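# Strip the pillowcase off the pillow with two arms

## Task

Remove the pillowcase from the pillow so that both end up resting on the table with visible space separating them. Slight overhang past the table edge is acceptable, and the emptied case may simply drop onto the table. The result must hold without the robot supporting anything, so the grippers must release and withdraw at the end.

## Robot and tools

Robot: two arms, left_arm and right_arm, each with a parallel two-finger gripper. The names are labels only, not image sides. left_arm is mounted on the +y side, base near (-0.008, +0.329, -0.017) m; right_arm base near (+0.006, -0.324, -0.015) m.

Scene frame: the origin sits at table-top height, midway between the arms, roughly 5 to 10 cm back from the table's near edge. +x points out across the table, +z points up, +y toward left_arm. Gripper frame: fingers extend along the gripper's +z and close along its y. The reported end_effector_position is the spot between the pads, about 1 cm short of the fingertips.

Result lines: the state line gives, for each arm, end_effector_position (m) and end_effector_quat_wxyz in the scene frame; at long reach the printed position may be somewhat off. grip_measured is the gripper motor on a -1 (closed) to +1 (open) scale. Pads meet near -0.94, and each millimetre of object width raises that by about 0.0208; each gripper may carry a fixed error up to about 0.02. Because fingers ride a spring, grip_measured keeps heading to the commanded value after contact, so it barely reveals a grasp. To keep holding, repeat the same closing value. Joint positions end with the gripper gap in metres (floors at zero). Hand target lines show the pose each arm is now driving toward. A pose unreachable line means the clearance check altered or blocked that arm's command. After actions, step readings list positions at some control steps; HELD marks steps where that arm was held back. Joint torques are noisy, offset raw drive outputs. FAULT or OVER-TEMPERATURE FAULT lines mean an arm stopped.

execute_actions(actions): actions is a list of up to 15 actions, run in order. Each action is a list of up to 15 rows; each row lasts one control step (1/30 s), and if fewer than 15 rows are given the last one repeats to fill 15 steps (0.5 s per action). Every row is one flat list of 14 numbers, each in [-1, 1], covering both arms even if one stays still: left dx, dy, dz, rx, ry, rz, opening, then right dx, dy, dz, rx, ry, rz, opening. dx..rz are offsets, expressed in that gripper's own axes, from the gripper's measured pose at the start of the action (for the call's first action, the last pose reported in this scene). Every row is relative to that same start pose, not to the previous row. Scale: 1.0 equals 0.6 m for dx, dy, dz and 180 degrees for the rotation vector rx, ry, rz. opening is absolute, not an offset: +1 fully open (0.093 m), -1 closed. An empty list just returns state and images.

Per control step the command is clipped to within 70 mm and 16 degrees of the measured pose, so large offsets take several actions; afterwards an arm continues only to its last clipped pose. Position wins over orientation if both cannot be met. Joint friction can leave the gripper up to about 31 mm short, and tiny commands may not move it at all. To keep an arm still, send in a reply's first call the offset back to its desired pose, then zeros, always with its correct opening.

move(target, speed, blocking): target is one 14-number row laid out as above, with offsets from the pose in the latest result that showed one. Each gripper follows a straight line, turning the short way; both paths finish together in 0.5 to 10 s (longer paths are cut off at 10 s). speed is top path speed in m/s, 0.002 to 0.5, default 0.25; rotation is capped at twice that in rad/s. Openings are sent at the start. Paths ignore obstacles and the other arm, and grippers can lag, drift or overshoot speed, especially with a nearly straight arm. Faster contact hits harder, and aiming deeper past contact presses harder. The move: line reports the ending (done, off_target, moving, held, fault) and limits (paced = command clipped; held = some steps blocked, after which the arm may jump faster), plus each gripper's distance from its target. blocking=false returns after 0.5 s while motion continues; until a result shows the move ended, further moves and execute_actions are refused, so use wait or stop.

wait(seconds): 0 to 10 s, arms hold their last commands; returns early if a running move ends. stop(): brakes a running move; it needs stopping distance, and fingers keep moving.

zoom_image(camera, region): camera is one of cam_head_left, cam_head_right, cam_high, cam_low, cam_left_wrist, cam_right_wrist; region is [x0, y0, x1, y1] pixels in that 504x504 image, origin top-left, at most 504 by 504. read_manual(section) only returns licence text. finished_scene(scene) ends the current scene, given its number (1 or 2), and is final.

Joint ranges (rad): waist -2.618 to 3.054, shoulder 0 to 3.142, elbow 0 to 3.142, wrist pitch and wrist yaw -1.571 to 1.571, wrist roll -2.094 to 2.094. Elbows cannot fully straighten.

Cautions: the bar beneath the bases and the plate behind it may stand up to about 3 cm above the table and give no warning on contact. Never let the arms collide or press on each other. Avoid drops, slips, slams and heavy pushing. Holding loads heats motors: warnings from 75 °C, a 10 s arm stop at 90 °C, and at 100 °C the arm goes limp and falls. The simulation keeps running while you compose a reply, with each arm holding its last command. Before finishing, open both grippers and pull them away so pillow and case rest on their own.

Each tool is called after ">>>" as name(argument=value, ...) on one line, values as JSON.

## Session

>>> execute_actions(actions=[])

Scene clock: 0.00 s.
left_arm: end_effector_position=(+0.5588, +0.4318, +0.2097) grip_measured=+1.000 end_effector_quat_wxyz=(-0.281, +0.574, -0.479, +0.602) | right_arm: end_effector_position=(+0.3133, -0.3012, +0.1092) grip_measured=+0.997 end_effector_quat_wxyz=(-0.050, +0.723, -0.545, +0.421)
Joint positions: left_arm=[ 0.282  1.993  1.347  0.473  0.577 -1.893  0.093] | right_arm=[ 0.419  1.236  0.708 -0.445  0.685 -1.643  0.093]
Joint velocities: left_arm=[-0.002  0.007  0.002 -0.007  0.066 -0.007  0.   ] | right_arm=[-0.002 -0.022 -0.002  0.051  0.051 -0.081  0.   ]
Joint torques (N m, as the arm reports them, + toward a larger angle): no reading
Hand target (left_arm): +0.559, +0.432, +0.210; -0.281, +0.574, -0.479, +0.602
Hand target (right_arm): +0.313, -0.301, +0.109; -0.050, +0.723, -0.545, +0.421

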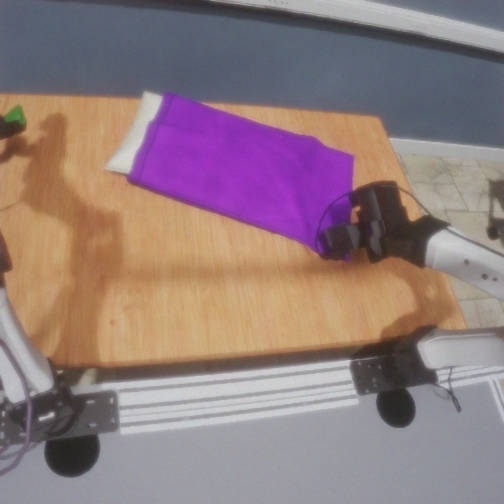

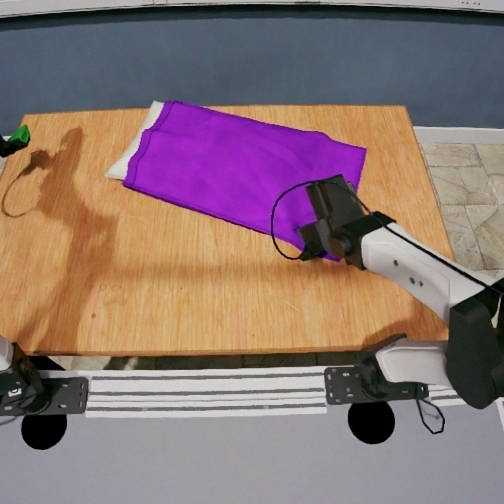

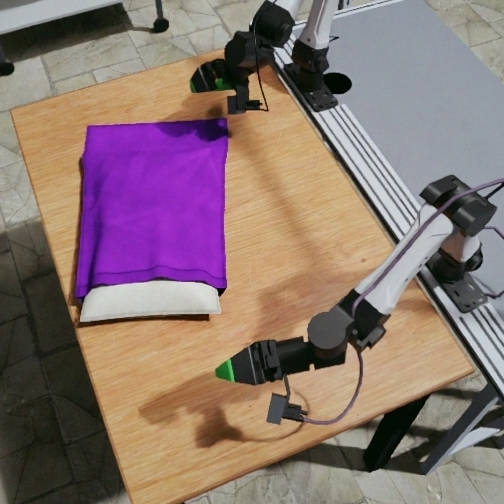

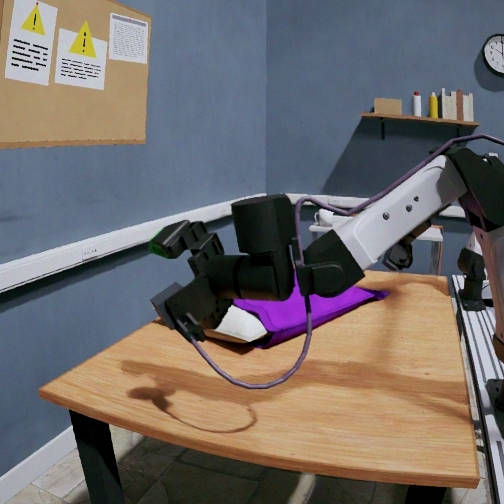

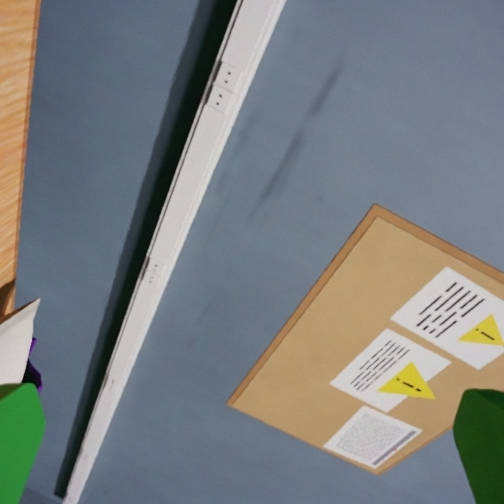

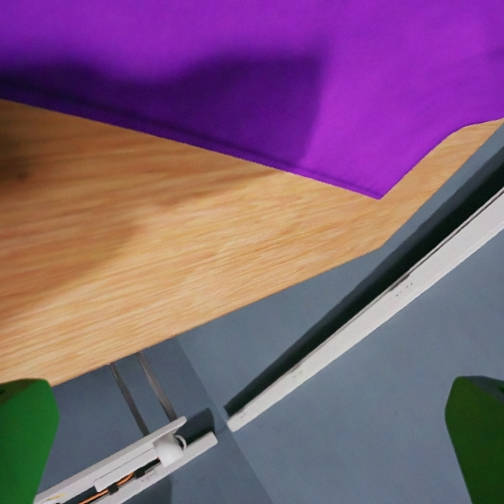

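>>> move(target=[0.063,0.202,-0.185,-0.161,0.13,0.188,1,0.133,-0.193,0.04,-0.318,0.038,0.546,0.3])

Scene clock: 35.53 s.
left_arm: end_effector_position=(+0.4201, +0.3773, +0.1229) grip_measured=+1.000 end_effector_quat_wxyz=(+0.184, -0.338, +0.798, -0.463) | right_arm: end_effector_position=(+0.4173, -0.3295, +0.1999) grip_measured=+0.302 end_effector_quat_wxyz=(+0.093, -0.010, +0.996, -0.005)
Joint positions: left_arm=[ 0.371  1.824  1.25  -0.48   0.912 -0.64   0.093] | right_arm=[-0.011  2.036  2.209 -1.565  0.019 -0.022  0.06 ]
Joint velocities: left_arm=[ 0.007  0.002  0.002 -0.051  0.022  0.037  0.   ] | right_arm=[-0.002 -0.017 -0.017 -0.007 -0.037  0.037 -0.   ]
Joint torques (N m, as the arm reports them, + toward a larger angle): left_arm=[  0.75 -11.59   9.56   1.29   0.47   0.24] | right_arm=[-0.49 -9.3   9.48  0.65  0.02  0.16]
Hand target (left_arm): +0.420, +0.381, +0.130; +0.192, -0.335, +0.800, -0.459
Hand target (right_arm): +0.418, -0.332, +0.196; +0.083, -0.002, +0.997, -0.000
Off the commanded pose (left_arm): 0.007 m, 1 deg.
Off the commanded pose (right_arm): 0.003 m, 11 deg.
joint sent to its limit (right arm) — the command would take joint 4 (wrist pitch) past its lower limit, so that joint was sent only as far as its limit.
move: off_target (right_arm)

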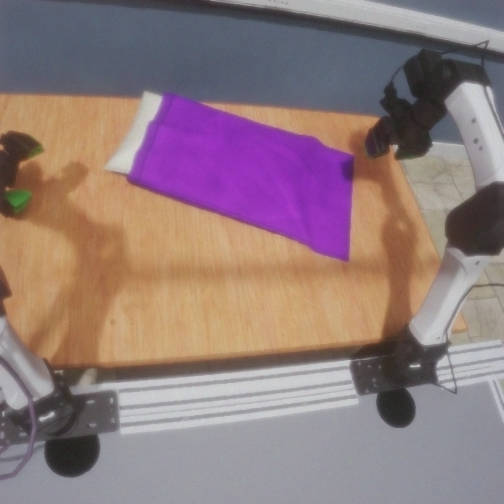

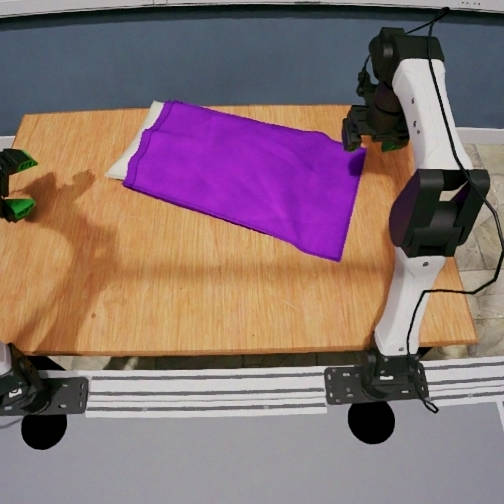

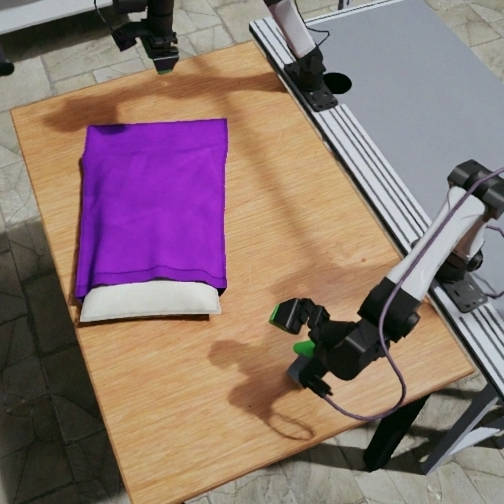

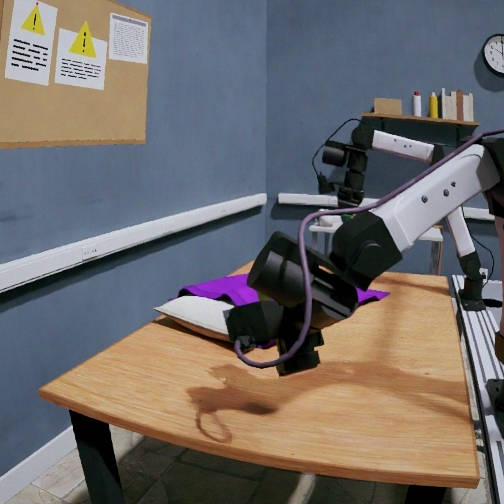

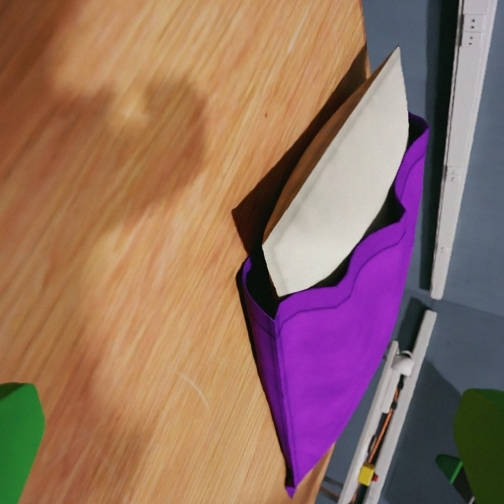

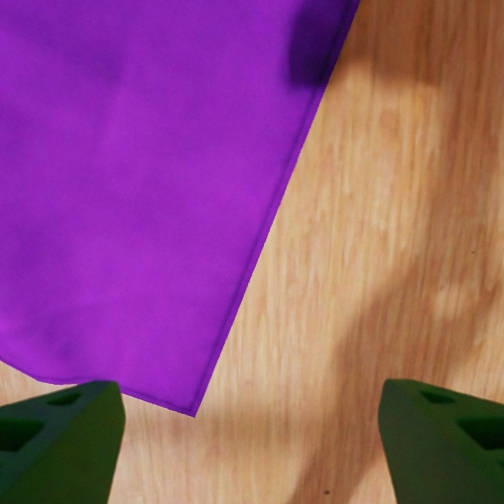

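>>> move(target=[0.032,0.007,0.23,0,0,0,0.4,0.035,0.008,0.31,0,0.04,0,0.5], speed=0.12)

Scene clock: 50.83 s.
left_arm: end_effector_position=(+0.4864, +0.2830, +0.0546) grip_measured=+0.402 end_effector_quat_wxyz=(+0.183, -0.338, +0.797, -0.465) | right_arm: end_effector_position=(+0.4336, -0.3273, +0.0229) grip_measured=+0.498 end_effector_quat_wxyz=(+0.034, -0.008, +0.999, -0.003)
Joint positions: left_arm=[ 0.091  2.048  1.196  0.046  0.748 -0.976  0.064] | right_arm=[-0.011  2.16   1.696 -1.045  0.017 -0.018  0.069]
Joint velocities: left_arm=[-0.002  0.002  0.007  0.022 -0.051  0.007 -0.   ] | right_arm=[-0.002  0.002  0.012 -0.066  0.007  0.037 -0.   ]
Joint torques (N m, as the arm reports them, + toward a larger angle): left_arm=[ -0.5  -11.12   7.55   2.11   0.25   0.11] | right_arm=[  0.67 -11.49   6.6    0.74   0.14   0.17]
Hand target (left_arm): +0.489, +0.280, +0.049; +0.184, -0.338, +0.798, -0.464
Hand target (right_arm): +0.433, -0.325, +0.013; +0.030, -0.010, +0.999, -0.006
Off the commanded pose (left_arm): 0.006 m, 0 deg.
Off the commanded pose (right_arm): 0.010 m, 1 deg.
move: done

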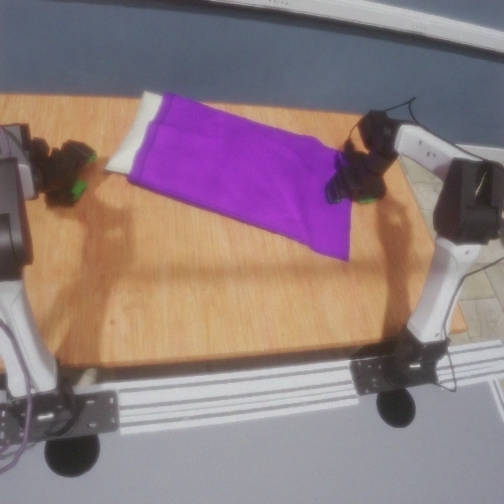

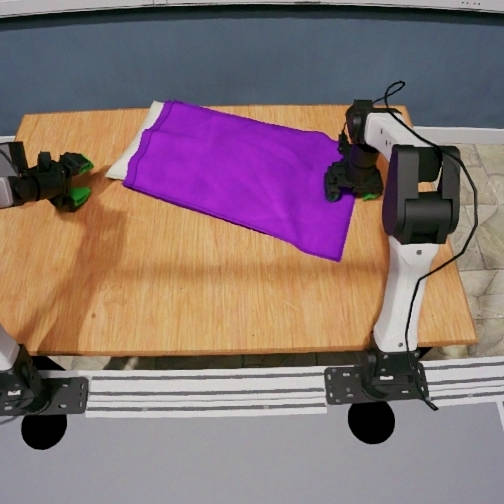

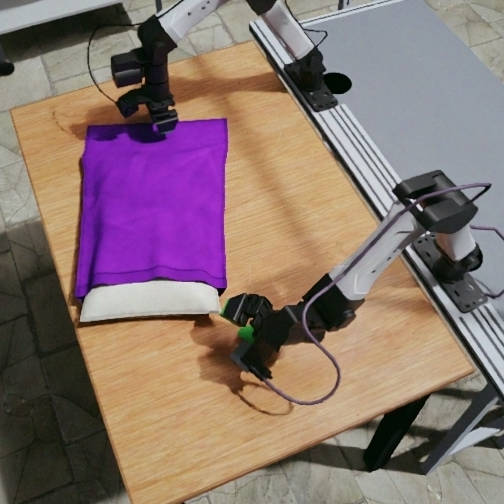

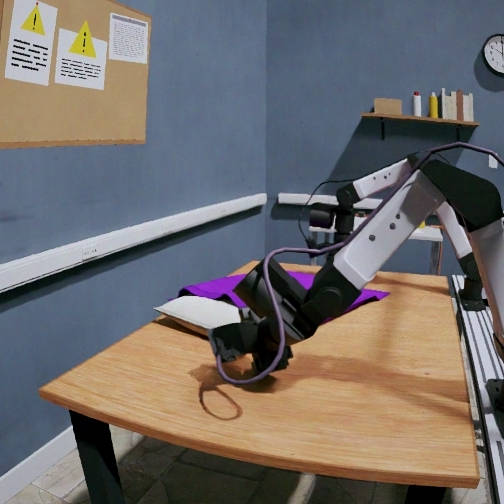

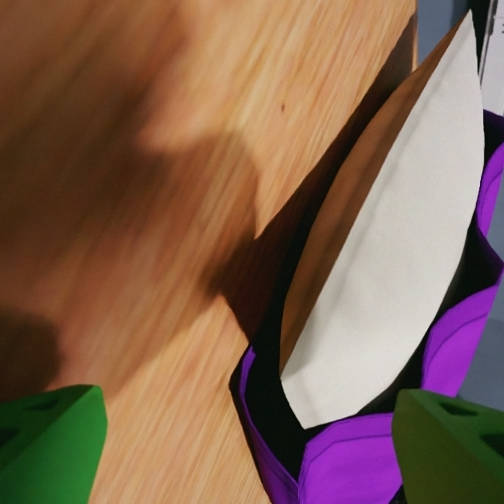

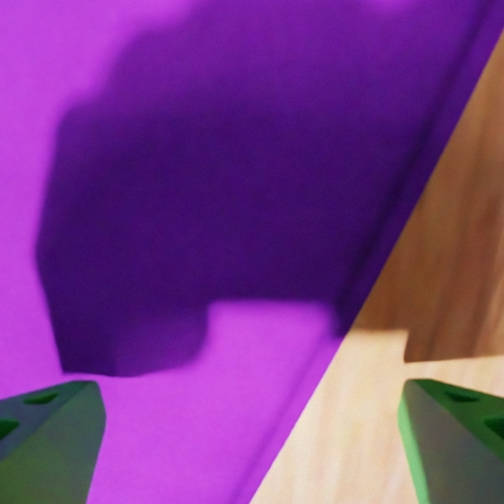

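>>> move(target=[0.017,-0.083,0.172,0,0,0,0.4,0,0.02,0.04,0,0,0,0.5], speed=0.06)

Scene clock: 59.83 s.
left_arm: end_effector_position=(+0.5554, +0.2009, +0.0509) grip_measured=+0.402 end_effector_quat_wxyz=(+0.183, -0.338, +0.796, -0.468) | right_arm: end_effector_position=(+0.4392, -0.3204, +0.0167) grip_measured=+0.498 end_effector_quat_wxyz=(+0.050, -0.005, +0.999, -0.003)
Joint positions: left_arm=[-0.105  2.269  1.502  0.074  0.608 -1.151  0.064] | right_arm=[ 0.004  2.16   1.668 -0.987  0.017  0.005  0.069]
Joint velocities: left_arm=[-0.002  0.012  0.002 -0.022  0.037 -0.022 -0.   ] | right_arm=[-0.002  0.002  0.012 -0.037 -0.051  0.037  0.003]
Joint torques (N m, as the arm reports them, + toward a larger angle): left_arm=[ -0.83 -12.92  10.07   2.16   0.1    0.11] | right_arm=[  0.97 -10.23   6.19   0.82   0.11   0.17]
Hand target (left_arm): +0.559, +0.194, +0.045; +0.182, -0.338, +0.797, -0.466
Hand target (right_arm): +0.435, -0.315, -0.001; +0.035, -0.008, +0.999, -0.004
Off the commanded pose (left_arm): 0.009 m, 0 deg.
Off the commanded pose (right_arm): 0.019 m, 2 deg.
move: off_target (right_arm)

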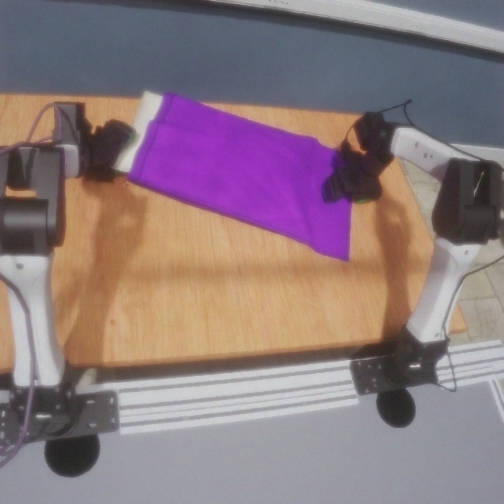

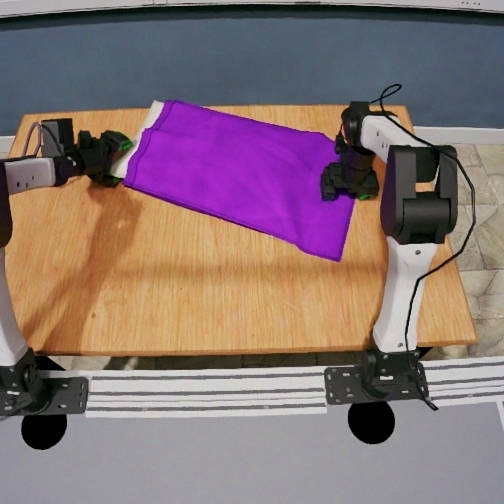

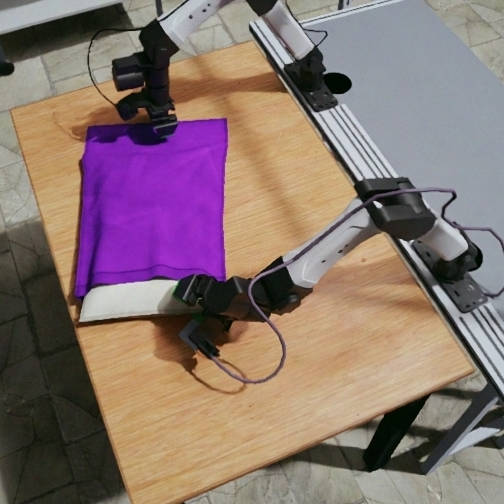

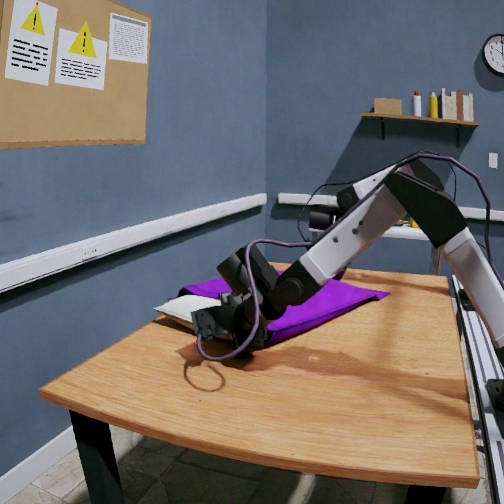

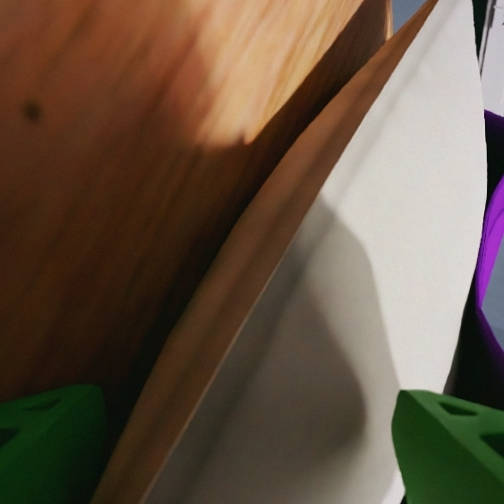

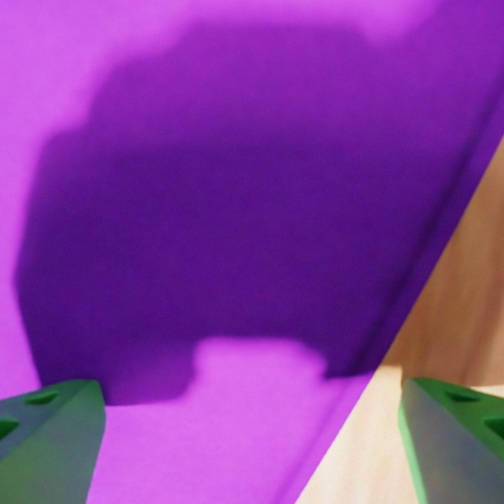

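>>> move(target=[0.025,0,0.045,0,0,0,0.4,0.01,0,0.05,0,0,0,0.5], speed=0.04)

>>> move(target=[0,0,0,0,0,0,-1,0,0,0.02,0,0,0,-1], speed=0.04)

>>> move(target=[-0.07,0.02,-0.07,0,0,0,-1,0,-0.03,-0.08,0,0,0,-1], speed=0.05)

Scene clock: 66.83 s.
left_arm: end_effector_position=(+0.5592, +0.1875, +0.0505) grip_measured=+0.401 end_effector_quat_wxyz=(+0.192, -0.341, +0.792, -0.469) | right_arm: end_effector_position=(+0.4412, -0.3195, +0.0104) grip_measured=+0.498 end_effector_quat_wxyz=(+0.061, -0.004, +0.998, -0.000)
Joint positions: left_arm=[-0.136  2.28   1.502  0.117  0.572 -1.185  0.064] | right_arm=[ 0.004  2.153  1.63  -0.932  0.012  0.006  0.069]
Joint velocities: left_arm=[ 0.007  0.002 -0.012  0.007  0.066  0.007 -0.001] | right_arm=[-0.017  0.007 -0.007 -0.007  0.007 -0.051 -0.001]
Joint torques (N m, as the arm reports them, + toward a larger angle): left_arm=[ -1.67 -11.81   9.84   2.28   0.15   0.09] | right_arm=[  0.1  -10.21   3.94   1.18   0.12   0.11]
Hand target (left_arm): +0.560, +0.174, +0.038; +0.183, -0.338, +0.796, -0.468
Hand target (right_arm): +0.435, -0.320, -0.013; +0.049, -0.005, +0.999, -0.003
Off the commanded pose (left_arm): 0.019 m, 1 deg.
Off the commanded pose (right_arm): 0.025 m, 1 deg.
move: off_target (left_arm, right_arm)

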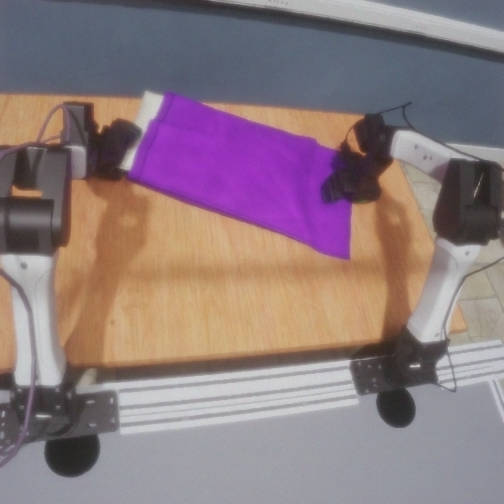

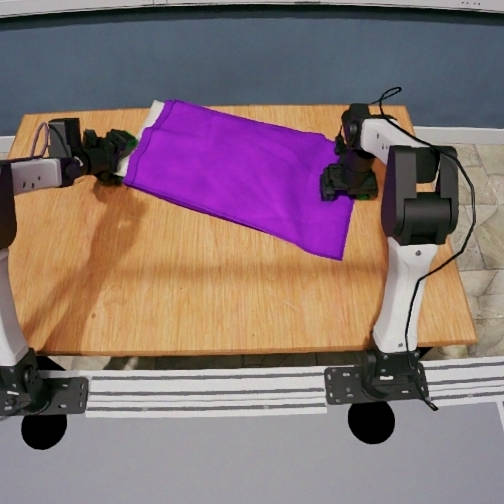

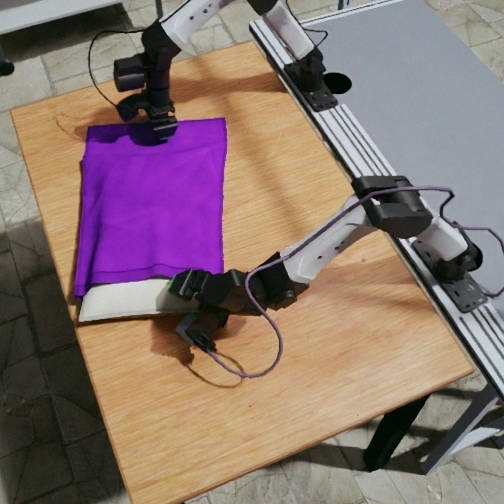

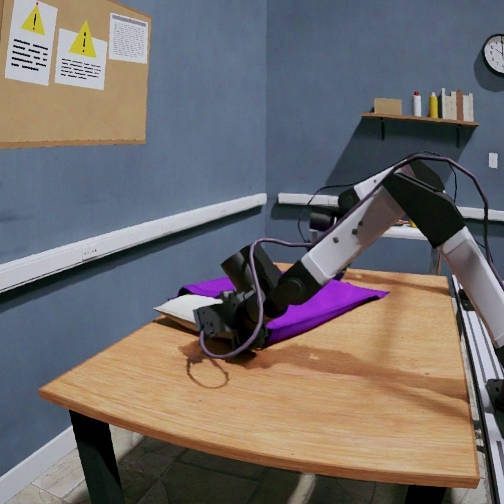

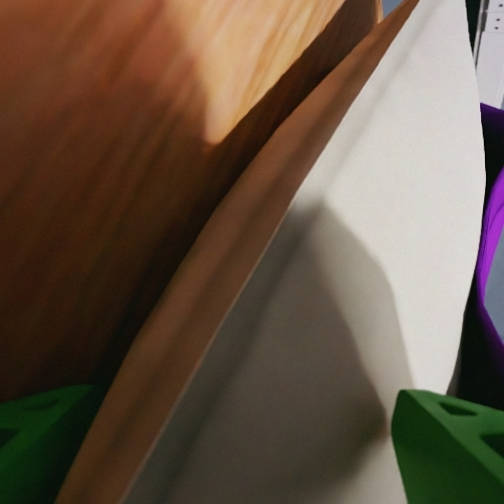

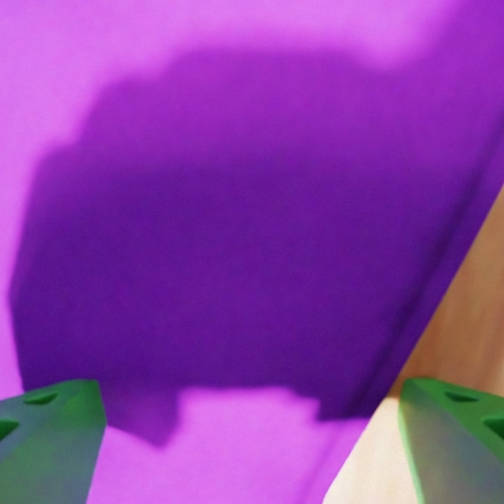

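Scene clock: 67.53 s.
left_arm: end_effector_position=(+0.5591, +0.1874, +0.0505) grip_measured=-0.978 end_effector_quat_wxyz=(+0.191, -0.341, +0.792, -0.469) | right_arm: end_effector_position=(+0.4426, -0.3154, +0.0119) grip_measured=-0.988 end_effector_quat_wxyz=(+0.065, -0.005, +0.998, +0.011)
Joint positions: left_arm=[-0.136  2.28   1.502  0.116  0.572 -1.185  0.   ] | right_arm=[ 0.005  2.15   1.63  -0.927 -0.01   0.006  0.   ]
Joint velocities: left_arm=[-0.012 -0.012 -0.002  0.037  0.007 -0.007  0.   ] | right_arm=[-0.002 -0.007 -0.007 -0.007  0.051 -0.007  0.   ]
Joint torques (N m, as the arm reports them, + toward a larger angle): left_arm=[  0.27 -15.13   8.2    2.16   0.23   0.16] | right_arm=[  0.11 -10.81   6.45   1.     0.27   0.11]
Hand target (left_arm): +0.559, +0.187, +0.051; +0.192, -0.341, +0.792, -0.469
Hand target (right_arm): +0.442, -0.319, -0.001; +0.061, -0.004, +0.998, +0.000
Off the commanded pose (left_arm): 0.000 m, 0 deg.
Off the commanded pose (right_arm): 0.014 m, 1 deg.
move: off_target (right_arm)

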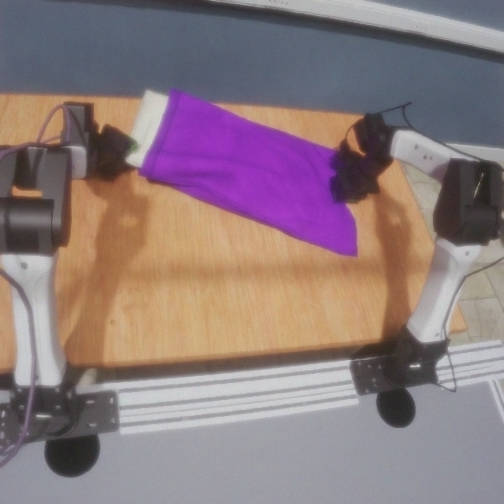

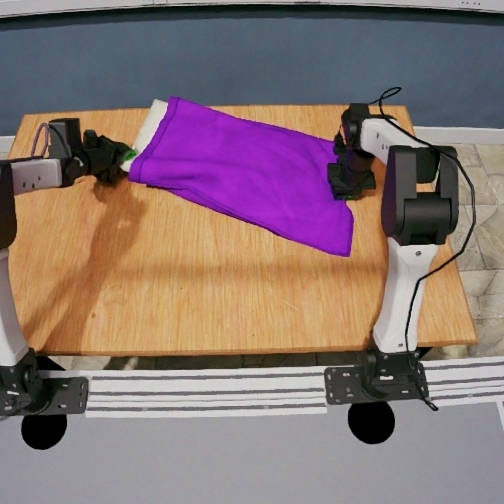

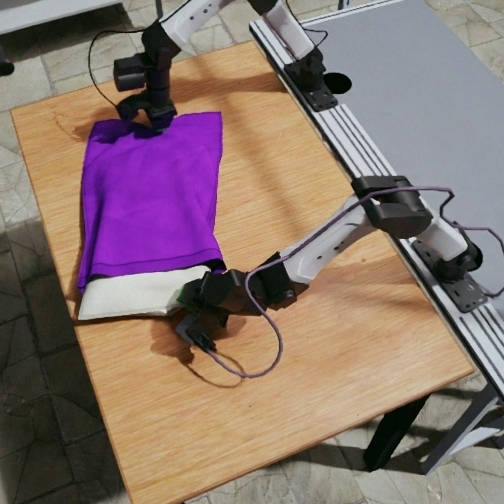

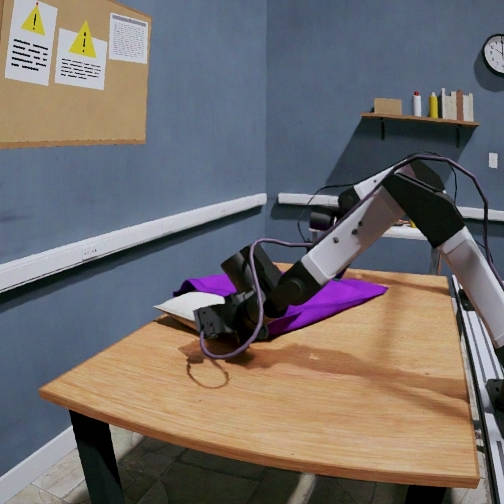

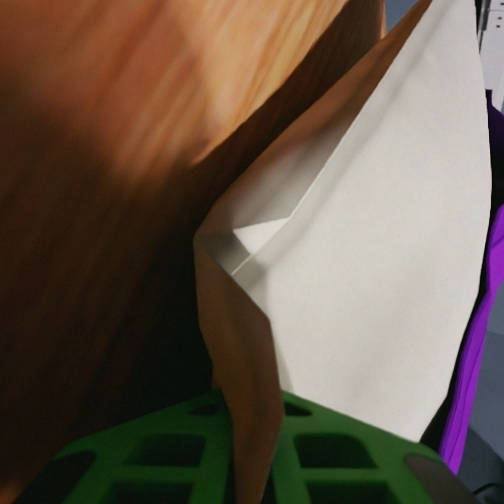

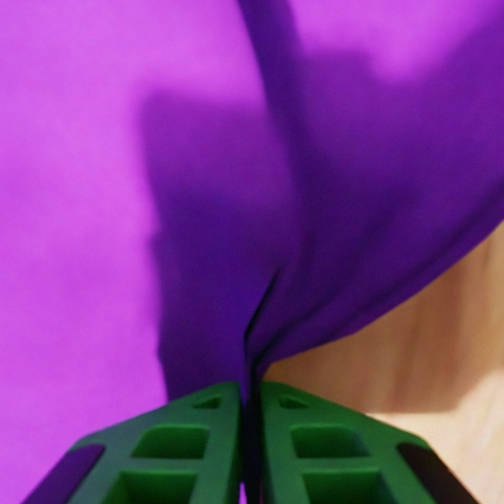

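Scene clock: 69.07 s.
left_arm: end_effector_position=(+0.5544, +0.2432, +0.0478) grip_measured=-0.979 end_effector_quat_wxyz=(+0.182, -0.347, +0.793, -0.466) | right_arm: end_effector_position=(+0.4386, -0.3236, +0.0463) grip_measured=-0.988 end_effector_quat_wxyz=(+0.063, -0.011, +0.998, +0.023)
Joint positions: left_arm=[-0.016  2.266  1.502  0.028  0.666 -1.095  0.   ] | right_arm=[-0.023  2.108  1.704 -1.047 -0.037 -0.033  0.   ]
Joint velocities: left_arm=[-0.012 -0.002 -0.007 -0.051  0.022 -0.007  0.   ] | right_arm=[-0.002  0.012 -0.007 -0.081  0.051 -0.007  0.   ]
Joint torques (N m, as the arm reports them, + toward a larger angle): left_arm=[  0.89 -16.26   9.83   1.89   0.34   0.25] | right_arm=[ -1.05 -14.     9.88   0.38   0.25   0.05]
Hand target (left_arm): +0.558, +0.248, +0.060; +0.191, -0.341, +0.792, -0.469
Hand target (right_arm): +0.436, -0.335, +0.059; +0.065, -0.006, +0.998, +0.011
Off the commanded pose (left_arm): 0.013 m, 1 deg.
Off the commanded pose (right_arm): 0.017 m, 2 deg.
move: off_target (left_arm, right_arm)

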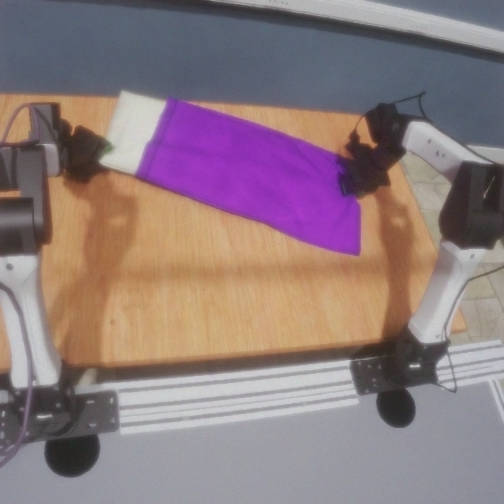

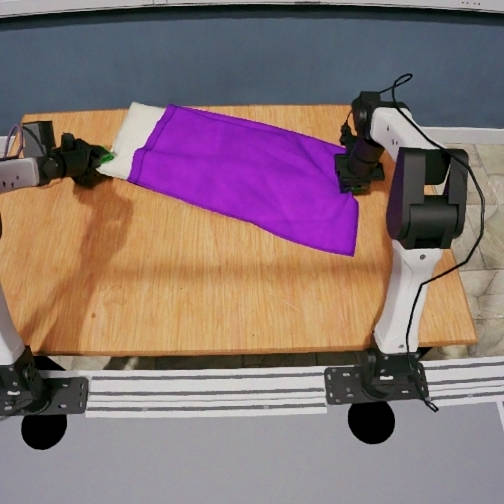

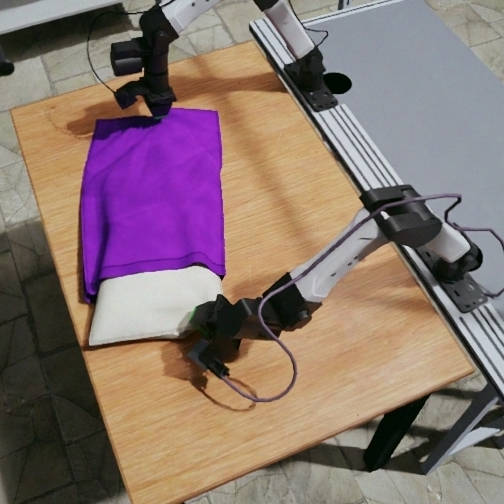

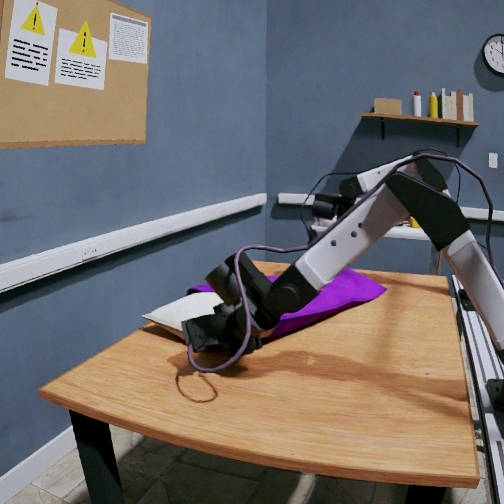

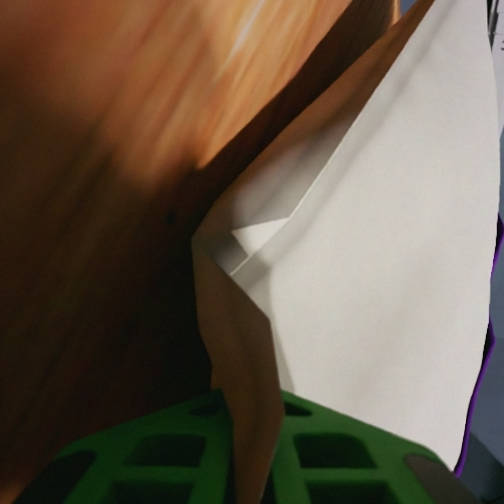

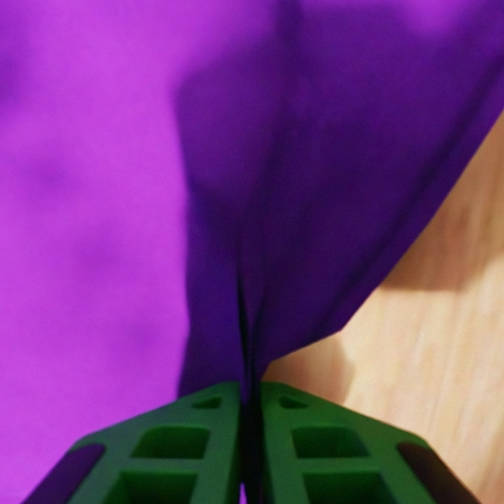

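>>> move(target=[-0.143,0.178,-0.347,0,-0.095,-0.055,-1,0.12,-0.5,-0.11,0,0,0,-1], speed=0.1)

Scene clock: 79.43 s.
left_arm: end_effector_position=(+0.4524, +0.4716, +0.0582) grip_measured=-0.979 end_effector_quat_wxyz=(+0.262, -0.479, +0.723, -0.423) | right_arm: end_effector_position=(+0.3660, -0.6281, +0.0874) grip_measured=-0.988 end_effector_quat_wxyz=(+0.067, -0.010, +0.997, +0.020)
Joint positions: left_arm=[ 0.496  1.99   1.159 -0.001  0.77  -0.93   0.   ] | right_arm=[-0.749  2.343  2.268 -1.423 -0.108 -0.754  0.   ]
Joint velocities: left_arm=[ 0.012 -0.007 -0.012 -0.007 -0.066 -0.051  0.   ] | right_arm=[-0.017 -0.007 -0.022 -0.022  0.022 -0.066  0.   ]
Joint torques (N m, as the arm reports them, + toward a larger angle): left_arm=[  0.62 -13.42   6.     1.77   0.47   0.24] | right_arm=[ -0.12 -12.49   9.91   0.39  -0.07   0.05]
Hand target (left_arm): +0.447, +0.470, +0.059; +0.258, -0.478, +0.724, -0.424
Hand target (right_arm): +0.365, -0.628, +0.084; +0.062, -0.011, +0.998, +0.028
Off the commanded pose (left_arm): 0.008 m, 1 deg.
Off the commanded pose (right_arm): 0.002 m, 1 deg.
move: done

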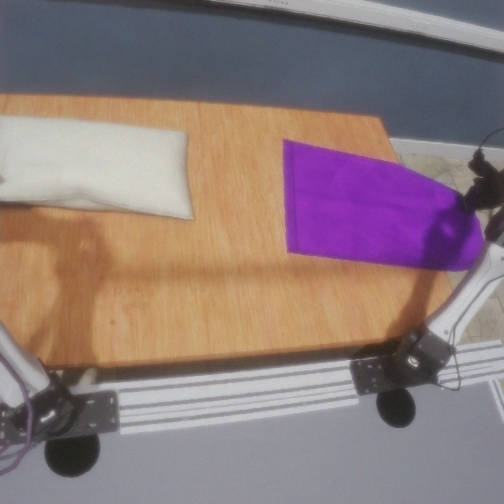

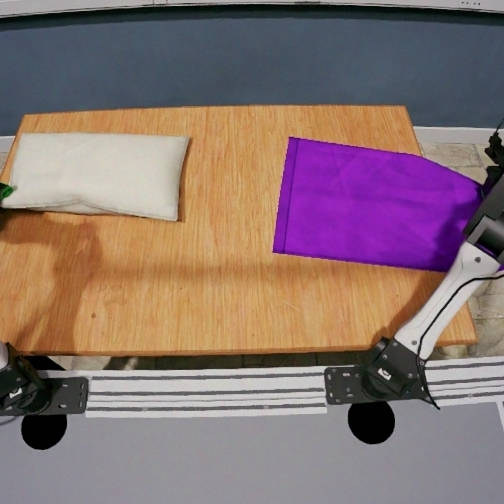

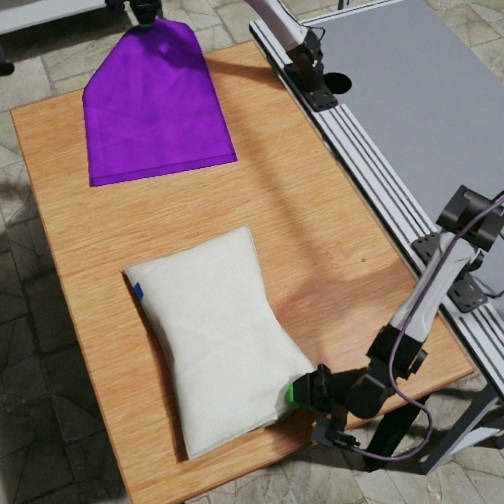

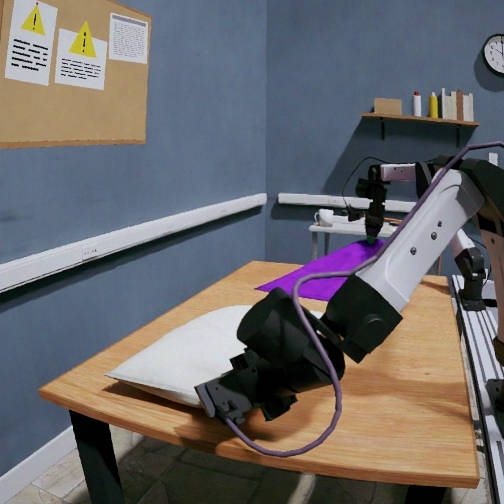

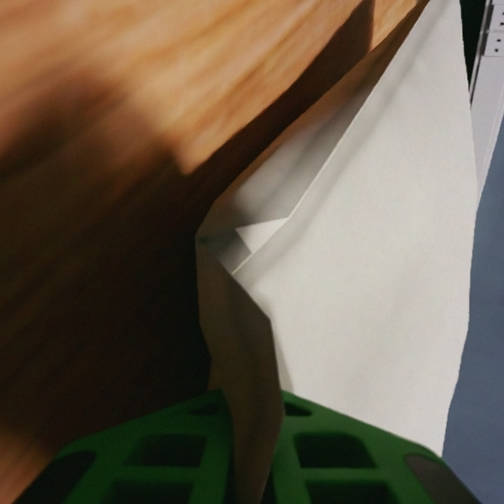

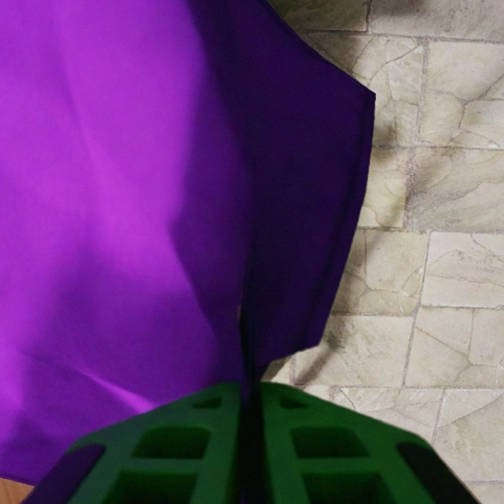

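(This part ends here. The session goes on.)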